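# Move the reel from the scanner glass onto the left pile

## Task

Pick up the reel lying on the scanner's glass and lay it flat on top of the stack of reels beside the glass, on the robot's left side, with the same face up as before. It must stay there on its own once the robot lets go; a reel that only the gripper keeps in place does not count. Anything the robot is still touching at the end must not sag or sink when released, or the task fails.

## Robot and tools

ROBOT. Two 7-joint Kinova Gen3 arms, left_arm and right_arm, each ending in a Robotiq 2F-85 parallel gripper with a wrist camera. The base of left_arm sits at (+0.023, +0.436, 0) m and the base of right_arm at (-0.012, -0.369, 0) m, both turned only slightly about z. Joint ranges in rad: shoulder ±2.250, elbow ±2.580, wrist pitch ±2.100; the other joints turn almost freely (±69.115). Load limits: 50.7 N m for the first four joints, 31.9 N m for the last three. If contact torque reaches a limit, that arm halts for 10 s and drops the rest of the call (TORQUE FAULT). Holding a load warms the motors: a MOTOR HOT line appears from 60 °C, and at 75 °C the arm goes limp and sinks (OVER-TEMPERATURE FAULT). Do not hold the reel up longer than needed.

FRAMES. The scene frame has its origin on the table top midway between the arms, +x out over the table, +y toward left_arm, +z up. The words left and right are just arm names, not sides of a picture. The state line (left_arm: … | right_arm: …) gives each gripper's end_effector_position in metres and end_effector_quat_wxyz in the scene frame; at long reach the printed position can be off. That point lies between the pads when they are shut; closed fingertips stick out about 19 mm past it, open ones about 6 mm. In the gripper's own axes, +z runs out along the fingers and y is the direction the pads close along.

execute_actions(actions, pictures). actions holds at most one item. An empty list only reports the state. An item with rows (1 to 15 rows) and optional steps (at most 15, default 15) runs one row per control step of 1/30 s, repeating the last row if there are fewer rows than steps. An item with only steps (up to 300) is a wait counted from the previous result, so your writing time counts toward it. pictures (true/false) decides whether camera images come back.

ROW: always 16 numbers in [-1, 1], both arms even if one is idle: left dx, dy, dz, rx, ry, rz, gripper position, gripper speed, then the same eight for the right arm. dx to rz are an offset, not a pose: measured from that gripper's pose in the latest result that showed it (before any such result in the scene, and in later calls of the same reply, from where the arm stands when the action begins), expressed in the gripper's own axes. Each row is counted from that same reference, not added to the row before. 1.0 equals 0.6 m or 180 degrees; rx, ry, rz form one rotation vector. All-zero offsets pull the arm back to the reference pose; they do not mean stay still.

Gripper numbers are absolute settings, not offsets. position: +1 fully open (85 mm), 0 about 41 mm, about -0.8 pads touching, -1 squeeze until stopped (roughly 190 to 235 N per pad). speed: about 20 mm/s at -1, 85 at 0, 150 at +1. To grip, send -1 and keep sending it; to release, send something wider than the reel; for a gentler hold, open, then close to just under the reel's width. Fingers stay put until the position changes by 0.01 or more, but re-close on their own if the object slips. To leave a gripper alone, resend its last two numbers, since 0 is itself a command. position_measured_pct is about 50 − 50 × position (0 = open); stopping below about 90 means something is held, near 90 means the pads met. Closing pushes the fingertips about 13 mm further out, so keep that gap above surfaces.

CONTROLLER. Every step, the commanded pose is clipped to within 70 mm and 16 degrees of the measured pose, then reached by damped inverse kinematics, position before orientation. After an action the arm goes on only to its last clipped pose, so a long reach needs several calls; read the pose in each result. A Hand target line shows where each arm is being driven. HELD marks steps where your row was not (fully) sent; a pose unreachable line names the arm whose command the clearance check altered. A refused call does nothing.

move(target, speed). target is one 16-number row with the same offset rules. Each gripper follows a straight path; both paths finish together, lasting 0.5 to 10 s (cut off at 10 s). speed is the top path speed in m/s, 0.002 to 0.5, default 0.25; rotation up to twice that in rad/s. Paths ignore obstacles and the other arm; grippers can lag and overshoot, most with the arm stretched out. Faster touches and targets set deeper past a contact press harder. Gripper numbers are sent at the start. The result adds a move: line (done, off_target, moving, held or fault, plus limits such as paced or held) and each gripper's distance from its target; pictures are included.

wait(seconds): 0 to 10 s with no new command.

zoom_image(camera, region): enlarged crop of one camera's latest image; region [x0, y0, x1, y1] in pixels, at most 504 by 504. Cameras: cam_head_left, cam_head_right, cam_left_wrist, cam_right_wrist, all 504x504.

read_manual(section): only "licences" text; no motion.

finished_scene(scene): pass the current scene's number to end it for good; the result says whether the goal holds. Replying without any tool call also ends things.

The simulation keeps running while you think and write. Avoid letting the arms hit or shove each other, dropping or slamming the reel, pressing hard into the pile, and knocking anything off the table. Something may occasionally jerk a held part or nudge a loose object. Set the reel down level, open, and lift clear so it rests unsupported.

Each tool is called after "Call:" as a command line: name --argument value for each argument, lists and objects as JSON in quotes; but a table of rows of numbers goes row by row, as --pt "numbers of a row", without its own name.

## Session

Call:
execute_actions --actions '[]'

Scene clock: 0.00 s of 4800.00 s.
left_arm: end_effector_position=(+0.8694, +0.2119, +0.3976) position_measured_pct=0.0 end_effector_quat_wxyz=(+0.398, +0.153, +0.865, -0.265) | right_arm: end_effector_position=(+0.5033, +0.1349, +0.2049) position_measured_pct=0.0 end_effector_quat_wxyz=(-0.155, +0.954, -0.207, -0.153)
Joint positions: left_arm=[-0.068  0.98   0.283  0.463  0.452  0.957  1.136] | right_arm=[-0.645  1.242 -0.544  0.113  0.084  1.742  3.537]
Joint velocities: left_arm=[-0.    -0.    -0.001 -0.    -0.     0.    -0.001] | right_arm=[-0.  0.  0.  0. -0. -0. -0.]
Joint torques (N m, as the joint torque sensors report them, + toward a larger angle): no reading
Hand target (left_arm): +0.869, +0.212, +0.398; +0.398, +0.153, +0.865, -0.265
Hand target (right_arm): +0.503, +0.135, +0.205; -0.155, +0.954, -0.207, -0.153

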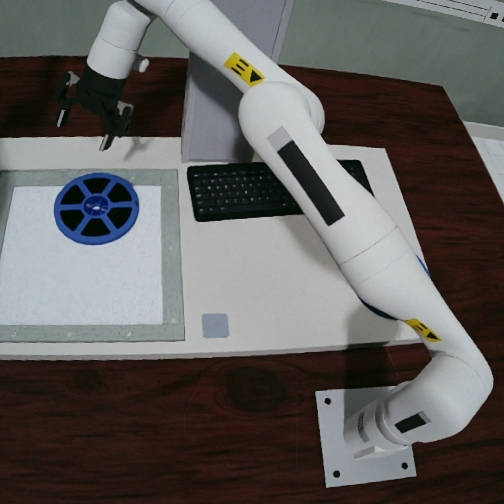

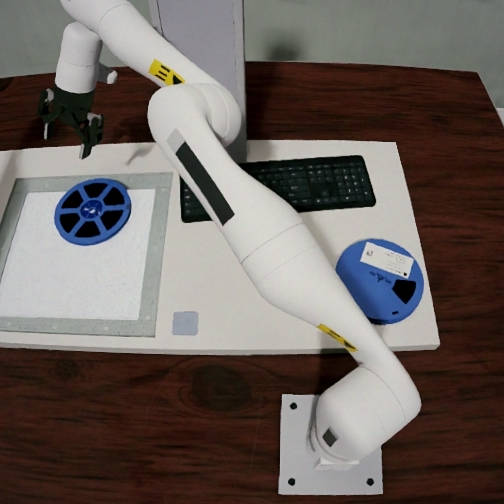

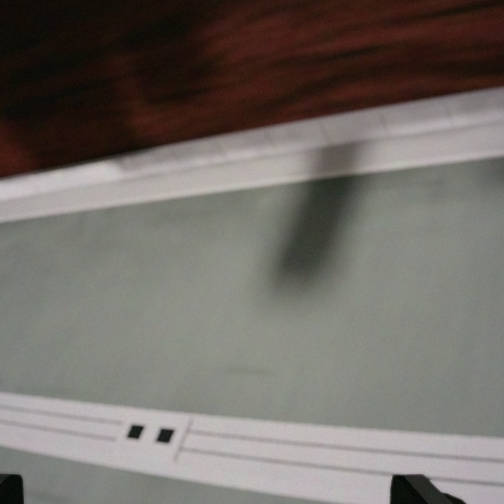

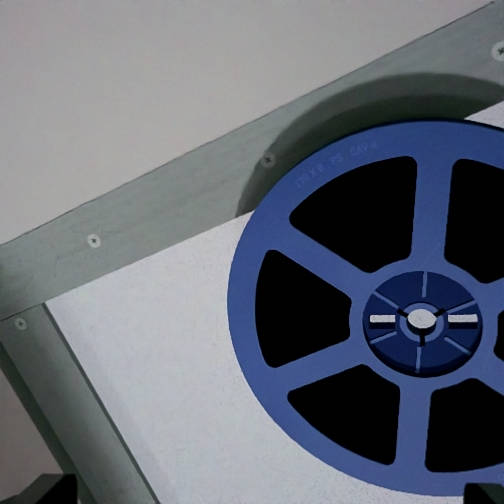

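Call:
zoom_image --camera "cam_head_left" --region '[0, 60, 200, 260]'

Call:
zoom_image --camera "cam_right_wrist" --region '[220, 100, 504, 504]'

Region (0, 60, 200, 260) of cam_head_left's 504x504 image, scaled by 2.520, with more detail than that image has.

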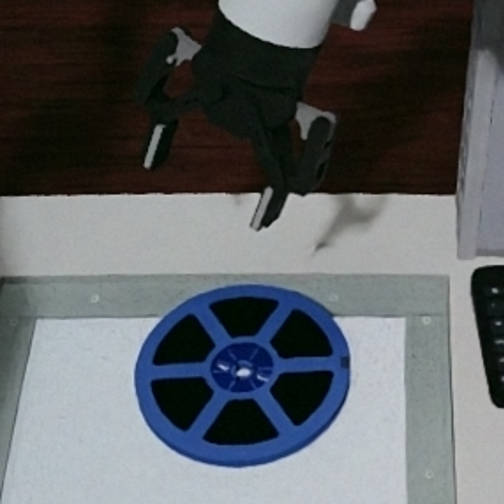

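Region (220, 100, 504, 504) of cam_right_wrist's 504x504 image, scaled by 1.248; it fills the left 354 columns of this view, and the rest is white.

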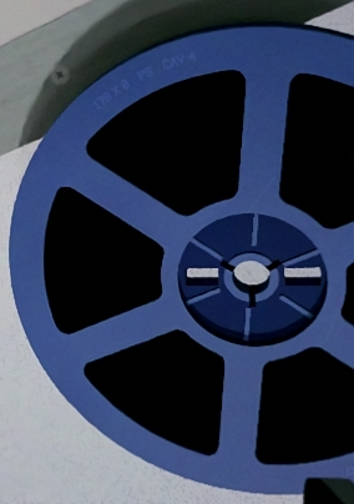

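Call:
move --target '[0.470,0.033,-0.686,-0.177,0.265,-0.102,1,0,-0.057,0.62,-0.32,0,0,0,1,0]' --speed 0.3

Scene clock: 41.97 s of 4800.00 s.
left_arm: end_effector_position=(+0.4485, +0.4819, +0.3970) position_measured_pct=0.0 end_effector_quat_wxyz=(-0.000, -0.001, +1.000, -0.000) | right_arm: end_effector_position=(+0.3515, -0.2426, +0.3060) position_measured_pct=0.0 end_effector_quat_wxyz=(-0.156, +0.954, -0.206, -0.153)
Joint positions: left_arm=[-0.199  0.275 -0.007  1.237  0.002  1.631  1.405] | right_arm=[ 0.328  0.388 -0.67   1.537 -0.185  1.427  4.053]
Joint velocities: left_arm=[-0.001 -0.003 -0.     0.    -0.    -0.001  0.   ] | right_arm=[ 0.003 -0.002  0.003 -0.    -0.     0.     0.001]
Joint torques (N m, as the joint torque sensors report them, + toward a larger angle): left_arm=[ -0.22 -14.66  -0.01  -7.73  -0.18  -0.14  -0.12] | right_arm=[  0.19 -13.16  -1.72  -7.95  -0.87  -0.1   -0.07]
Hand target (left_arm): +0.449, +0.482, +0.397; -0.000, -0.001, +1.000, -0.000
Hand target (right_arm): +0.352, -0.243, +0.306; -0.156, +0.954, -0.206, -0.152
Off the commanded pose (left_arm): 0.001 m, 0 deg.
Off the commanded pose (right_arm): 0.002 m, 0 deg.
After step 90, 36.67 s passed at rest.
move: done

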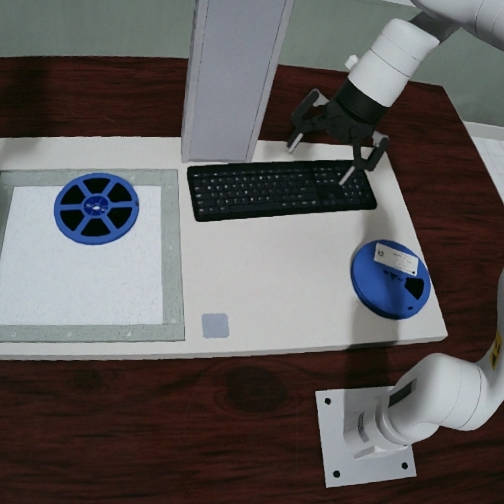

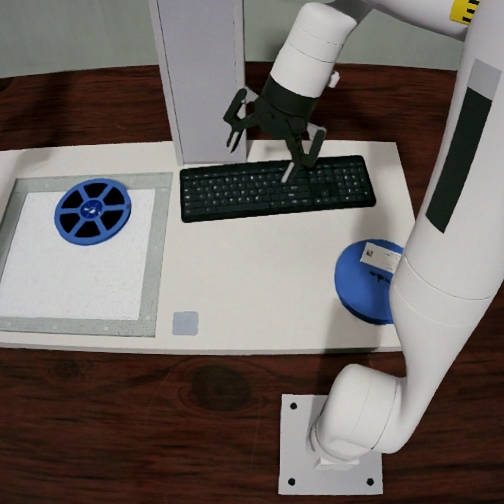

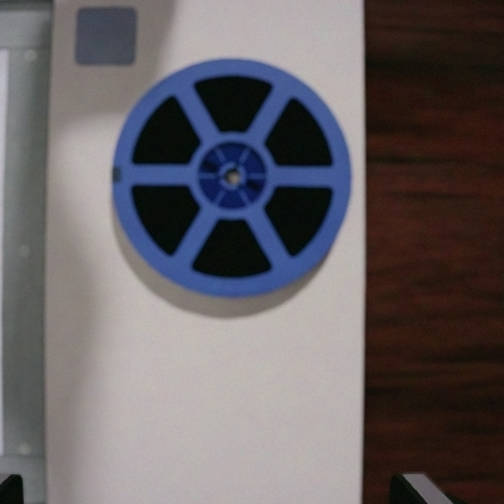

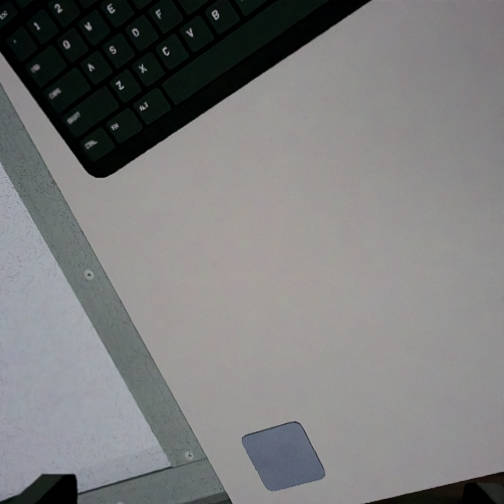

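Call:
move --target '[-0.12,-0.585,0.245,0,0,0,1,0,0,0,0,0,0,0,1,0]' --speed 0.3

Scene clock: 51.87 s of 4800.00 s.
left_arm: end_effector_position=(+0.5224, +0.1315, +0.2516) position_measured_pct=0.0 end_effector_quat_wxyz=(+0.001, -0.001, +1.000, +0.001) | right_arm: end_effector_position=(+0.3515, -0.2426, +0.3060) position_measured_pct=0.0 end_effector_quat_wxyz=(-0.156, +0.954, -0.206, -0.153)
Joint positions: left_arm=[ 0.408  0.708  0.132  1.004 -0.088  1.433  2.131] | right_arm=[ 0.328  0.388 -0.67   1.537 -0.185  1.427  4.053]
Joint velocities: left_arm=[ 0.005  0.01   0.003 -0.003 -0.001  0.001  0.001] | right_arm=[0.    0.    0.001 0.    0.001 0.    0.001]
Joint torques (N m, as the joint torque sensors report them, + toward a larger angle): left_arm=[  0.33 -22.36   0.94  -7.97  -0.25   0.26  -0.2 ] | right_arm=[ -0.33 -13.84  -1.72  -7.85  -0.97   0.24  -0.24]
Hand target (left_arm): +0.522, +0.131, +0.251; +0.001, -0.000, +1.000, +0.001
Hand target (right_arm): +0.352, -0.243, +0.306; -0.156, +0.954, -0.206, -0.153
Off the commanded pose (left_arm): 0.002 m, 0 deg.
Off the commanded pose (right_arm): 0.000 m, 0 deg.
After step 90, 5.13 s passed at rest.
move: done

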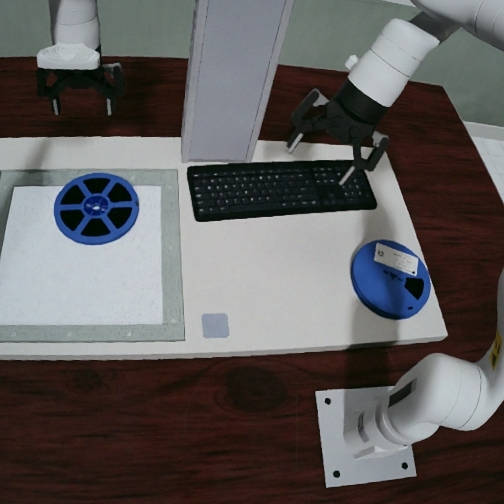

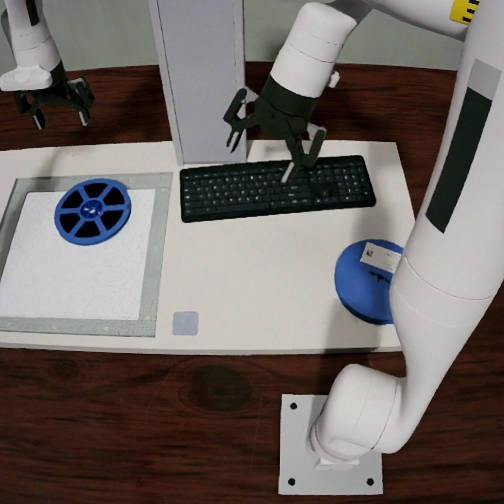

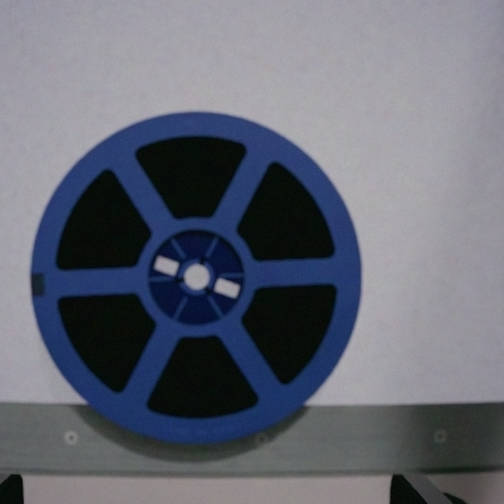

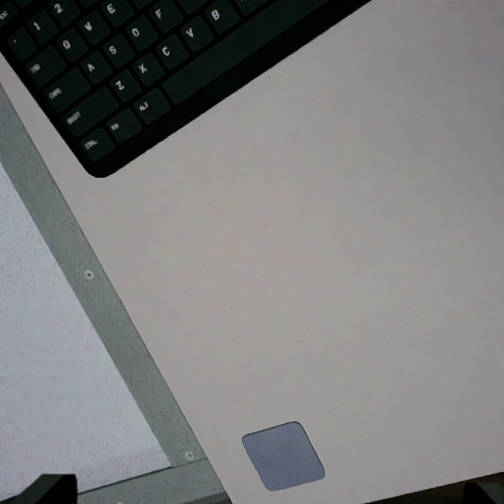

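Call:
zoom_image --camera "cam_left_wrist" --region '[120, 200, 280, 360]'

Call:
move --target '[0,-0.02,0.16,0.12,0,0,1,0,0,0,0,0,0,0,1,0]'

Region (120, 200, 280, 360) of cam_left_wrist's 504x504 image, scaled by 3.150.

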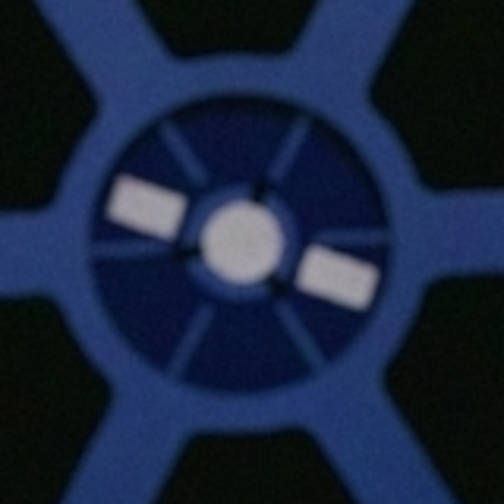

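Scene clock: 60.10 s of 4800.00 s.
left_arm: end_effector_position=(+0.5223, +0.1188, +0.1553) position_measured_pct=0.0 end_effector_quat_wxyz=(+0.001, +0.001, +0.982, -0.187) | right_arm: end_effector_position=(+0.3515, -0.2426, +0.3060) position_measured_pct=0.0 end_effector_quat_wxyz=(-0.156, +0.954, -0.206, -0.153)
Joint positions: left_arm=[0.134 0.712 0.293 1.43  0.204 0.886 1.833] | right_arm=[ 0.328  0.388 -0.67   1.537 -0.185  1.427  4.053]
Joint velocities: left_arm=[-0.004 -0.002 -0.001  0.     0.002 -0.    -0.001] | right_arm=[-0.    -0.001  0.001  0.    -0.     0.     0.   ]
Joint torques (N m, as the joint torque sensors report them, + toward a larger angle): left_arm=[ -0.22 -21.03   3.1   -6.64   0.84  -0.25   0.05] | right_arm=[ -0.17 -13.34  -2.28  -8.33  -1.18   0.26  -0.2 ]
Hand target (left_arm): +0.522, +0.119, +0.155; +0.001, +0.000, +0.982, -0.187
Hand target (right_arm): +0.352, -0.243, +0.306; -0.156, +0.954, -0.206, -0.153
Off the commanded pose (left_arm): 0.001 m, 0 deg.
Off the commanded pose (right_arm): 0.000 m, 0 deg.
After step 90, 3.93 s passed at rest.
move: done

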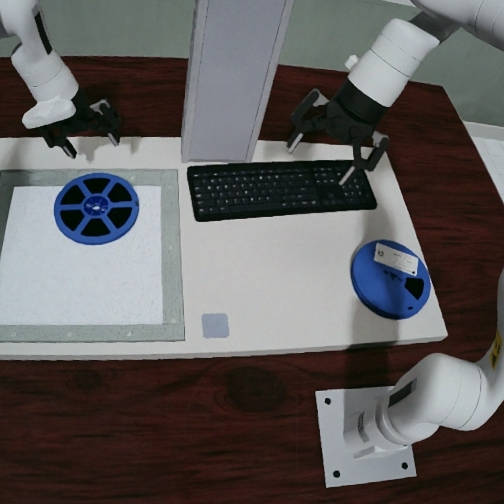

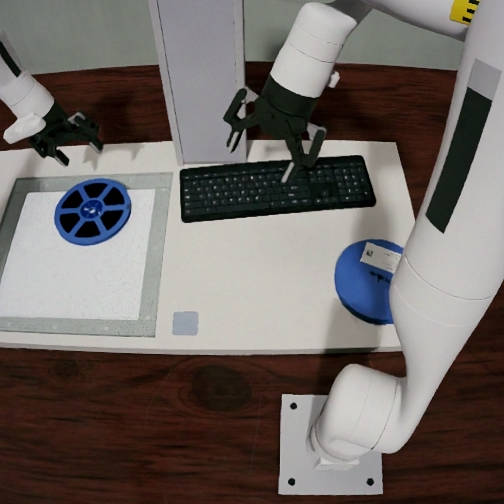

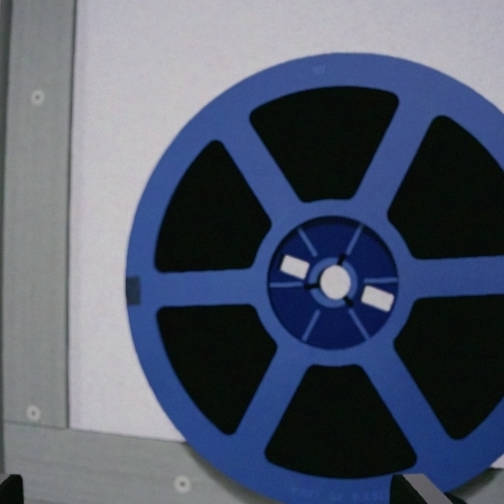

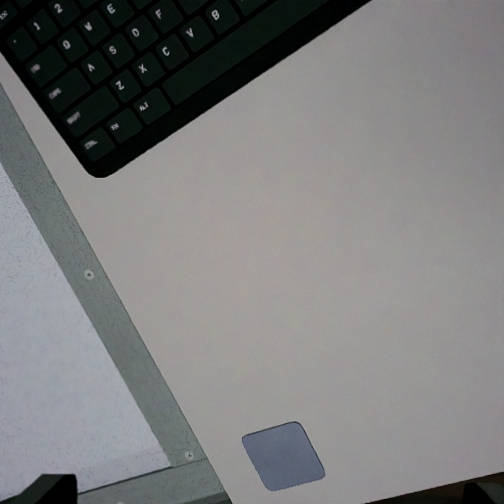

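Call:
zoom_image --camera "cam_left_wrist" --region '[250, 200, 420, 370]'

Region (250, 200, 420, 370) of cam_left_wrist's 504x504 image, scaled by 2.965.

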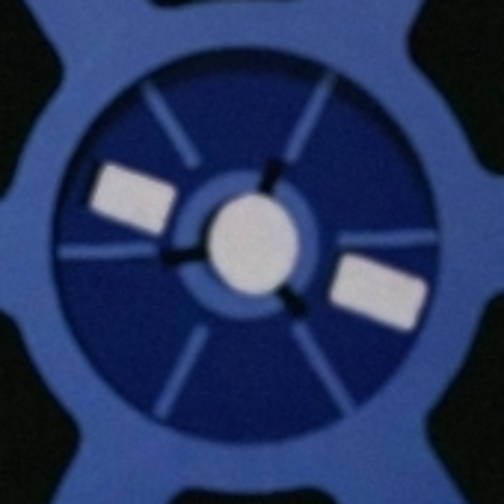

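Call:
move --target '[0,0.021,0.04,-0.12,0,0,1,0,0,0,0,0,0,0,1,0]'

Scene clock: 91.07 s of 4800.00 s.
left_arm: end_effector_position=(+0.5228, +0.1220, +0.1288) position_measured_pct=0.0 end_effector_quat_wxyz=(+0.001, -0.000, +1.000, +0.001) | right_arm: end_effector_position=(+0.3515, -0.2426, +0.3060) position_measured_pct=0.0 end_effector_quat_wxyz=(-0.156, +0.954, -0.206, -0.153)
Joint positions: left_arm=[ 0.443  0.813  0.077  1.202 -0.064  1.127  2.133] | right_arm=[ 0.328  0.388 -0.67   1.537 -0.185  1.427  4.053]
Joint velocities: left_arm=[ 0.003  0.002  0.    -0.    -0.001  0.     0.002] | right_arm=[ 0.     0.002  0.001 -0.     0.001 -0.    -0.   ]
Joint torques (N m, as the joint torque sensors report them, + toward a larger angle): left_arm=[  0.09 -23.29   0.99  -6.98   0.09  -0.06  -0.19] | right_arm=[  0.11 -13.2   -2.11  -8.06  -0.81   0.29  -0.37]
Hand target (left_arm): +0.523, +0.122, +0.129; +0.001, -0.000, +1.000, +0.001
Hand target (right_arm): +0.352, -0.243, +0.306; -0.156, +0.954, -0.206, -0.153
Off the commanded pose (left_arm): 0.001 m, 0 deg.
Off the commanded pose (right_arm): 0.000 m, 0 deg.
After step 90, 26.70 s passed at rest.
move: done

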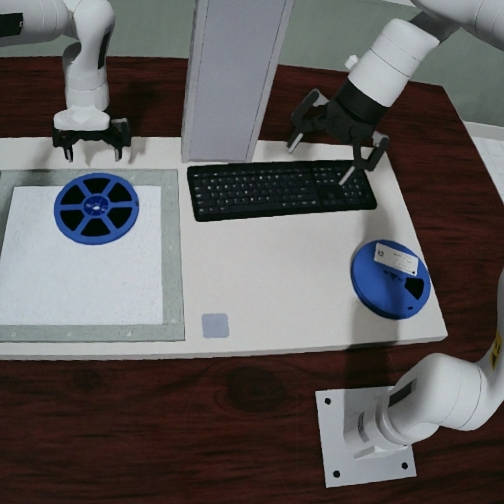

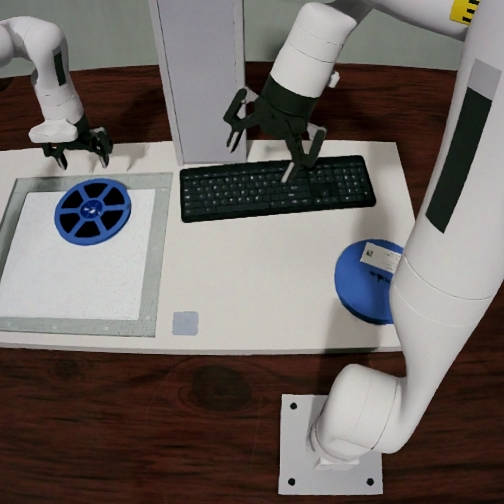

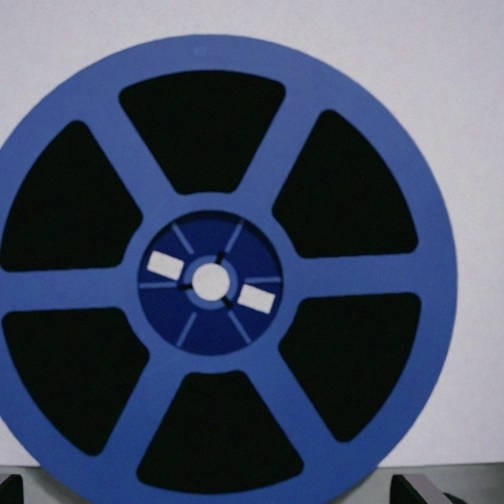

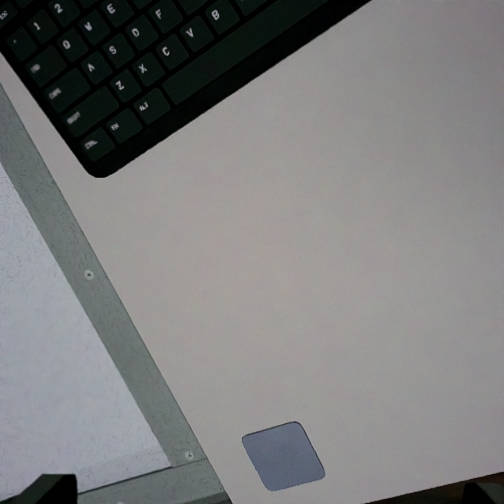

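Call:
move --target '[0.184,-0.002,0.1,0,0,0.5,0.75,0,0,0,0,0,0,0,1,0]'

Scene clock: 104.57 s of 4800.00 s.
left_arm: end_effector_position=(+0.4129, +0.1203, +0.0684) position_measured_pct=12.7 end_effector_quat_wxyz=(+0.001, +0.707, +0.707, +0.002) | right_arm: end_effector_position=(+0.3515, -0.2426, +0.3060) position_measured_pct=0.0 end_effector_quat_wxyz=(-0.156, +0.954, -0.206, -0.153)
Joint positions: left_arm=[ 0.319  0.766  0.451  1.644 -0.426  0.829  0.989] | right_arm=[ 0.328  0.388 -0.67   1.537 -0.185  1.427  4.053]
Joint velocities: left_arm=[-0.005  0.001 -0.001  0.     0.001 -0.    -0.001] | right_arm=[-0.     0.001 -0.001  0.    -0.    -0.     0.   ]
Joint torques (N m, as the joint torque sensors report them, + toward a larger angle): left_arm=[  0.69 -19.66   3.72  -5.18  -0.14  -0.17  -0.12] | right_arm=[  0.02 -13.45  -2.    -8.21  -1.18   0.16  -0.07]
Hand target (left_arm): +0.413, +0.120, +0.068; +0.001, +0.707, +0.707, +0.002
Hand target (right_arm): +0.352, -0.243, +0.306; -0.156, +0.954, -0.206, -0.153
Off the commanded pose (left_arm): 0.001 m, 0 deg.
Off the commanded pose (right_arm): 0.000 m, 0 deg.
After step 90, 7.00 s passed at rest.
move: done

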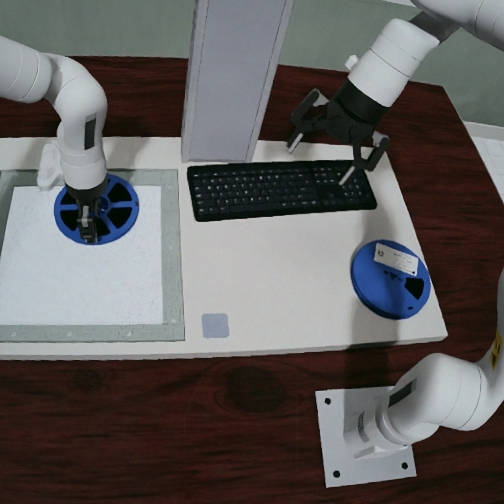

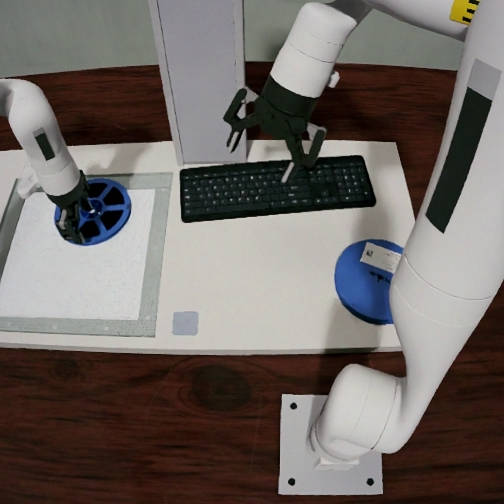

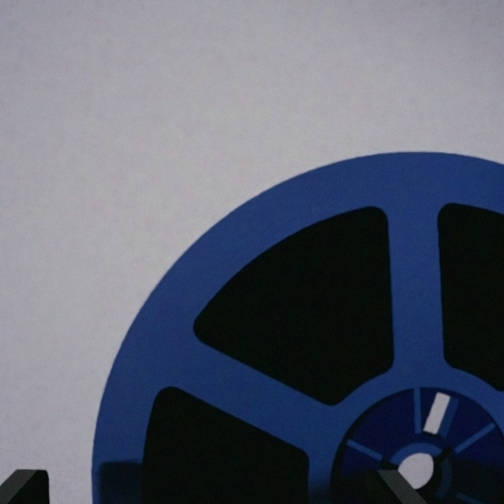

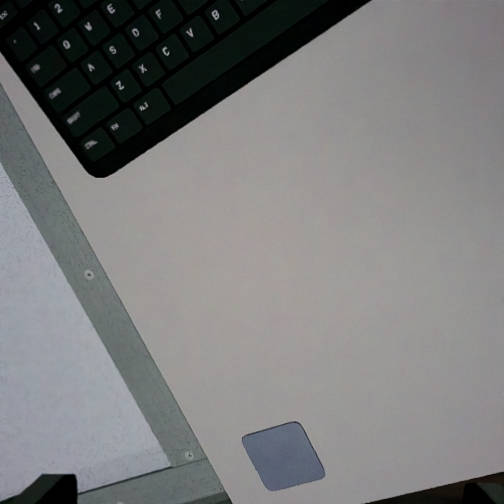

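Call:
move --target '[0.003,0,0.045,0,0,0,0.75,0,0,0,0,0,0,0,1,0]' --speed 0.05

Scene clock: 110.43 s of 4800.00 s.
left_arm: end_effector_position=(+0.4136, +0.1214, +0.0450) position_measured_pct=12.7 end_effector_quat_wxyz=(+0.003, +0.707, +0.707, +0.003) | right_arm: end_effector_position=(+0.3515, -0.2426, +0.3060) position_measured_pct=0.0 end_effector_quat_wxyz=(-0.156, +0.954, -0.206, -0.153)
Joint positions: left_arm=[ 0.33   0.802  0.428  1.664 -0.45   0.769  1.007] | right_arm=[ 0.328  0.388 -0.67   1.537 -0.185  1.427  4.053]
Joint velocities: left_arm=[-0.001 -0.     0.     0.001 -0.003 -0.     0.002] | right_arm=[-0.    -0.001  0.    -0.001 -0.001  0.    -0.001]
Joint torques (N m, as the joint torque sensors report them, + toward a larger angle): left_arm=[  0.11 -13.86   2.64  -4.58  -0.25  -1.57  -0.06] | right_arm=[ -0.63 -13.59  -1.94  -8.29  -0.88   0.28   0.02]
Hand target (left_arm): +0.413, +0.122, +0.041; +0.001, +0.707, +0.707, +0.002
Hand target (right_arm): +0.352, -0.243, +0.306; -0.156, +0.954, -0.206, -0.153
Off the commanded pose (left_arm): 0.004 m, 0 deg.
Off the commanded pose (right_arm): 0.000 m, 0 deg.
After step 90, 2.10 s passed at rest.
move: off_target (left_arm)

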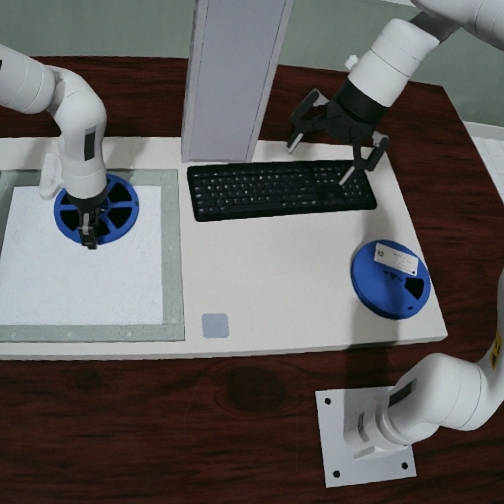

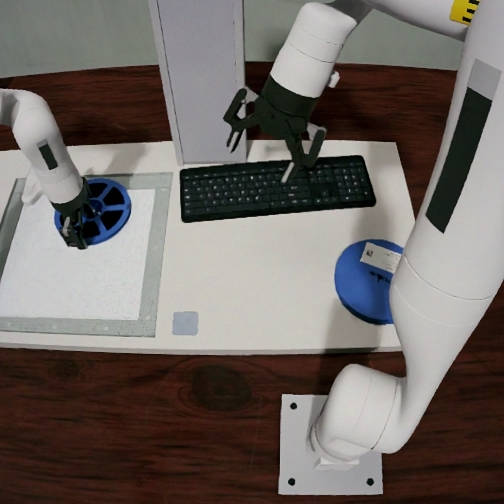

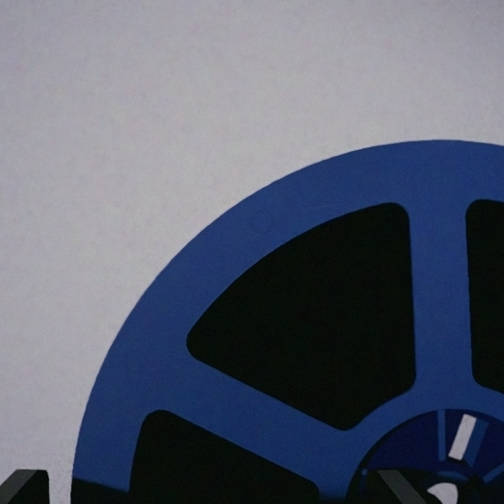

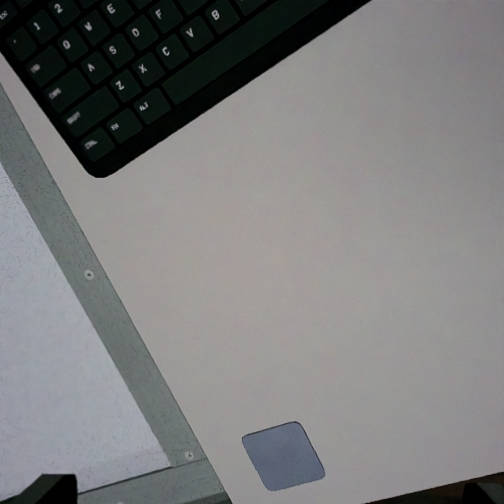

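Call:
zoom_image --camera "cam_head_right" --region '[30, 150, 150, 270]'

Call:
zoom_image --camera "cam_left_wrist" --region '[300, 380, 504, 504]'

Region (30, 150, 150, 270) of cam_head_right's 504x504 image, scaled by 4.200, with more detail than that image has.

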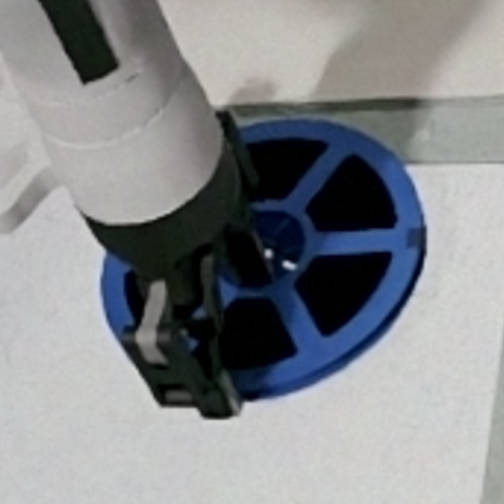

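Region (300, 380, 504, 504) of cam_left_wrist's 504x504 image, scaled by 2.471; it fills the top 306 rows of this view, and the rest is white.

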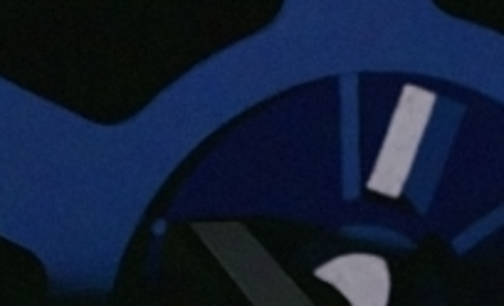

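Call:
move --target '[0,0,-0.003,0,0,0,0.75,0,0,0,0,0,0,0,1,0]' --speed 0.02

Call:
move --target '[0,0,0,0,0,0,0.45,-0.8,0,0,0,0,0,0,1,0]'

Scene clock: 131.30 s of 4800.00 s.
left_arm: end_effector_position=(+0.4136, +0.1214, +0.0468) position_measured_pct=12.7 end_effector_quat_wxyz=(+0.003, +0.707, +0.707, +0.003) | right_arm: end_effector_position=(+0.3515, -0.2426, +0.3060) position_measured_pct=0.0 end_effector_quat_wxyz=(-0.156, +0.954, -0.206, -0.153)
Joint positions: left_arm=[ 0.329  0.799  0.43   1.663 -0.449  0.773  1.005] | right_arm=[ 0.328  0.388 -0.67   1.537 -0.185  1.427  4.053]
Joint velocities: left_arm=[-0.001 -0.001 -0.    -0.     0.    -0.     0.002] | right_arm=[ 0.     0.001 -0.    -0.001 -0.001 -0.     0.001]
Joint torques (N m, as the joint torque sensors report them, + toward a larger angle): left_arm=[  0.37 -20.03   3.58  -5.15  -0.12   0.29  -0.16] | right_arm=[ -0.19 -13.32  -1.79  -7.88  -1.21   0.04   0.15]
Hand target (left_arm): +0.414, +0.121, +0.047; +0.003, +0.707, +0.707, +0.003
Hand target (right_arm): +0.352, -0.243, +0.306; -0.156, +0.954, -0.206, -0.153
Off the commanded pose (left_arm): 0.000 m, 0 deg.
Off the commanded pose (right_arm): 0.000 m, 0 deg.
After step 90, 17.17 s passed at rest.
move: done

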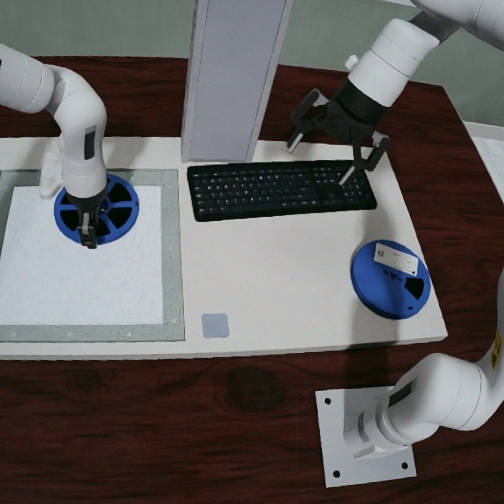

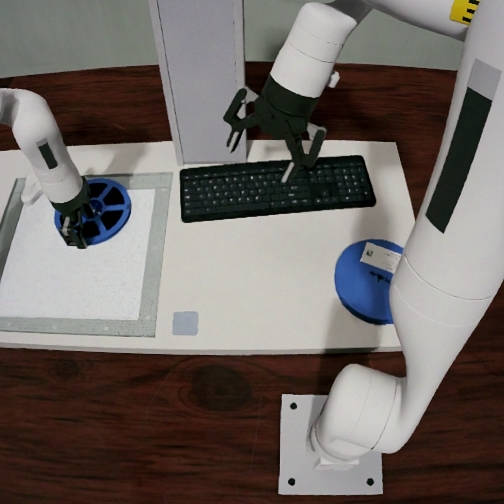

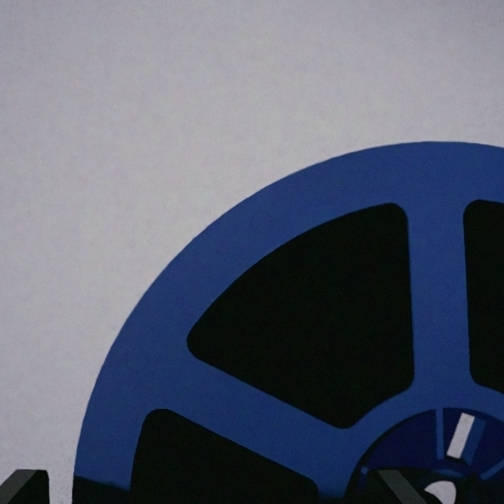

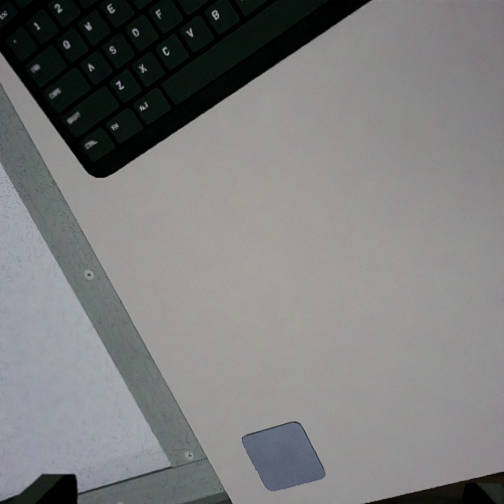

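Scene clock: 132.00 s of 4800.00 s.
left_arm: end_effector_position=(+0.4144, +0.1212, +0.0486) position_measured_pct=26.2 end_effector_quat_wxyz=(+0.004, +0.707, +0.707, +0.004) | right_arm: end_effector_position=(+0.3515, -0.2426, +0.3060) position_measured_pct=0.0 end_effector_quat_wxyz=(-0.156, +0.954, -0.206, -0.153)
Joint positions: left_arm=[ 0.329  0.795  0.431  1.662 -0.45   0.774  1.006] | right_arm=[ 0.328  0.388 -0.67   1.537 -0.185  1.427  4.053]
Joint velocities: left_arm=[-0.003  0.001  0.001  0.    -0.001  0.     0.   ] | right_arm=[ 0.     0.    -0.    -0.    -0.     0.    -0.001]
Joint torques (N m, as the joint torque sensors report them, + toward a larger angle): left_arm=[  0.4  -16.75   3.18  -4.13  -0.09  -0.55  -0.25] | right_arm=[ -0.1  -13.35  -2.01  -8.88  -1.07   0.01  -0.15]
Hand target (left_arm): +0.414, +0.121, +0.047; +0.003, +0.707, +0.707, +0.003
Hand target (right_arm): +0.352, -0.243, +0.306; -0.156, +0.954, -0.206, -0.153
Off the commanded pose (left_arm): 0.002 m, 0 deg.
Off the commanded pose (right_arm): 0.000 m, 0 deg.
move: done

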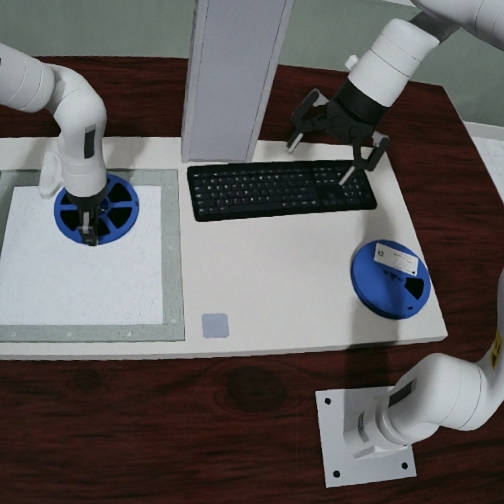

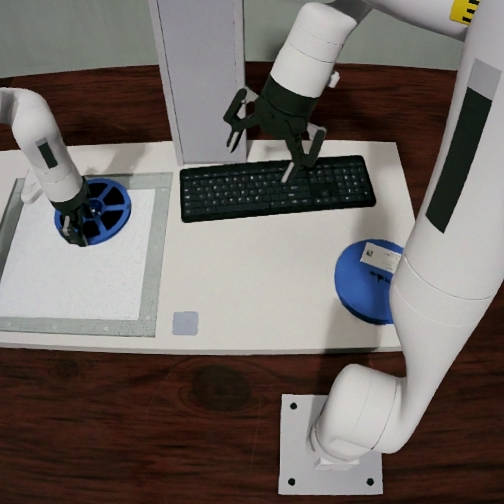

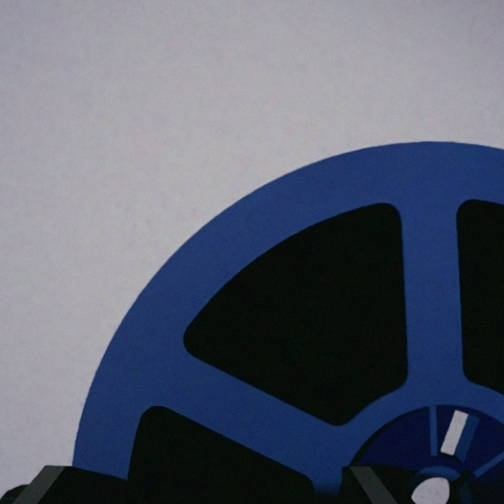

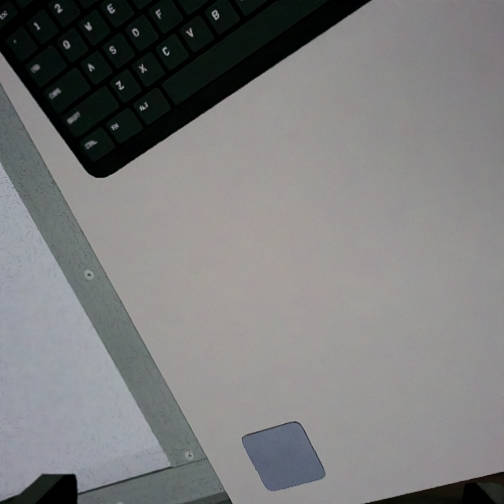

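Call:
move --target '[0,0,-0.04,0,0,0,0.3,-0.8,0,0,0,0,0,0,1,0]' --speed 0.02

Scene clock: 142.27 s of 4800.00 s.
left_arm: end_effector_position=(+0.4141, +0.1213, +0.0725) position_measured_pct=30.2 end_effector_quat_wxyz=(+0.004, +0.707, +0.707, +0.004) | right_arm: end_effector_position=(+0.3515, -0.2426, +0.3060) position_measured_pct=0.0 end_effector_quat_wxyz=(-0.156, +0.954, -0.206, -0.153)
Joint positions: left_arm=[ 0.316  0.756  0.453  1.648 -0.428  0.828  0.989] | right_arm=[ 0.328  0.388 -0.67   1.537 -0.185  1.427  4.053]
Joint velocities: left_arm=[-0.001 -0.002 -0.    -0.    -0.     0.     0.   ] | right_arm=[-0.    -0.    -0.    -0.     0.001 -0.    -0.001]
Joint torques (N m, as the joint torque sensors report them, + toward a larger angle): left_arm=[  0.38 -19.87   3.41  -5.39  -0.19  -0.06  -0.1 ] | right_arm=[  0.4  -13.54  -1.93  -8.22  -1.12  -0.15  -0.42]
Hand target (left_arm): +0.414, +0.121, +0.073; +0.004, +0.707, +0.707, +0.004
Hand target (right_arm): +0.352, -0.243, +0.306; -0.156, +0.954, -0.206, -0.153
Off the commanded pose (left_arm): 0.000 m, 0 deg.
Off the commanded pose (right_arm): 0.000 m, 0 deg.
After step 90, 5.83 s passed at rest.
move: done

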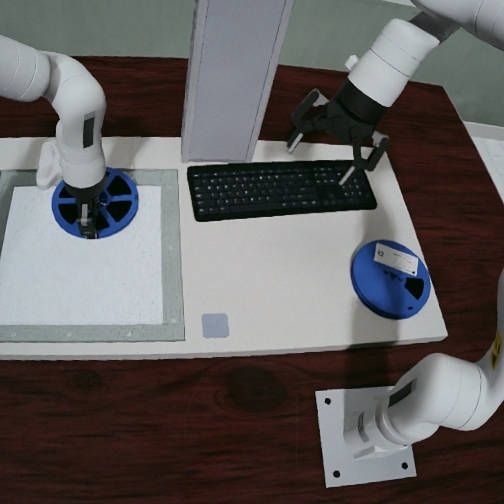

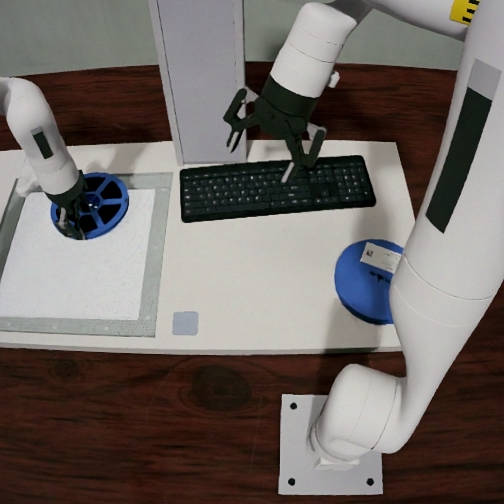

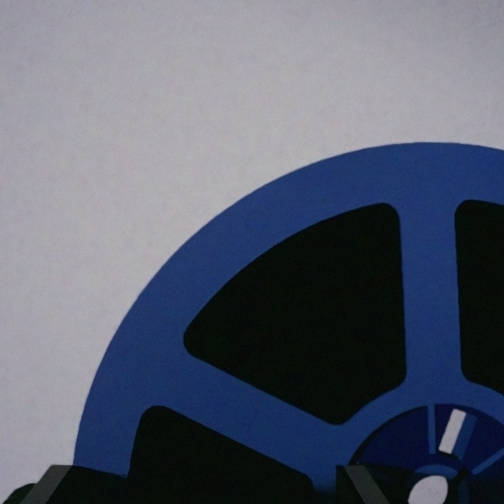

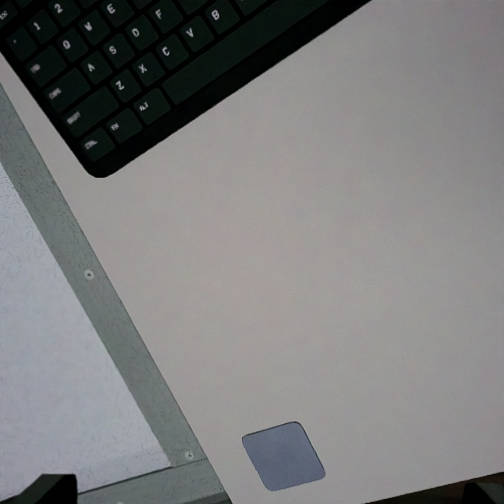

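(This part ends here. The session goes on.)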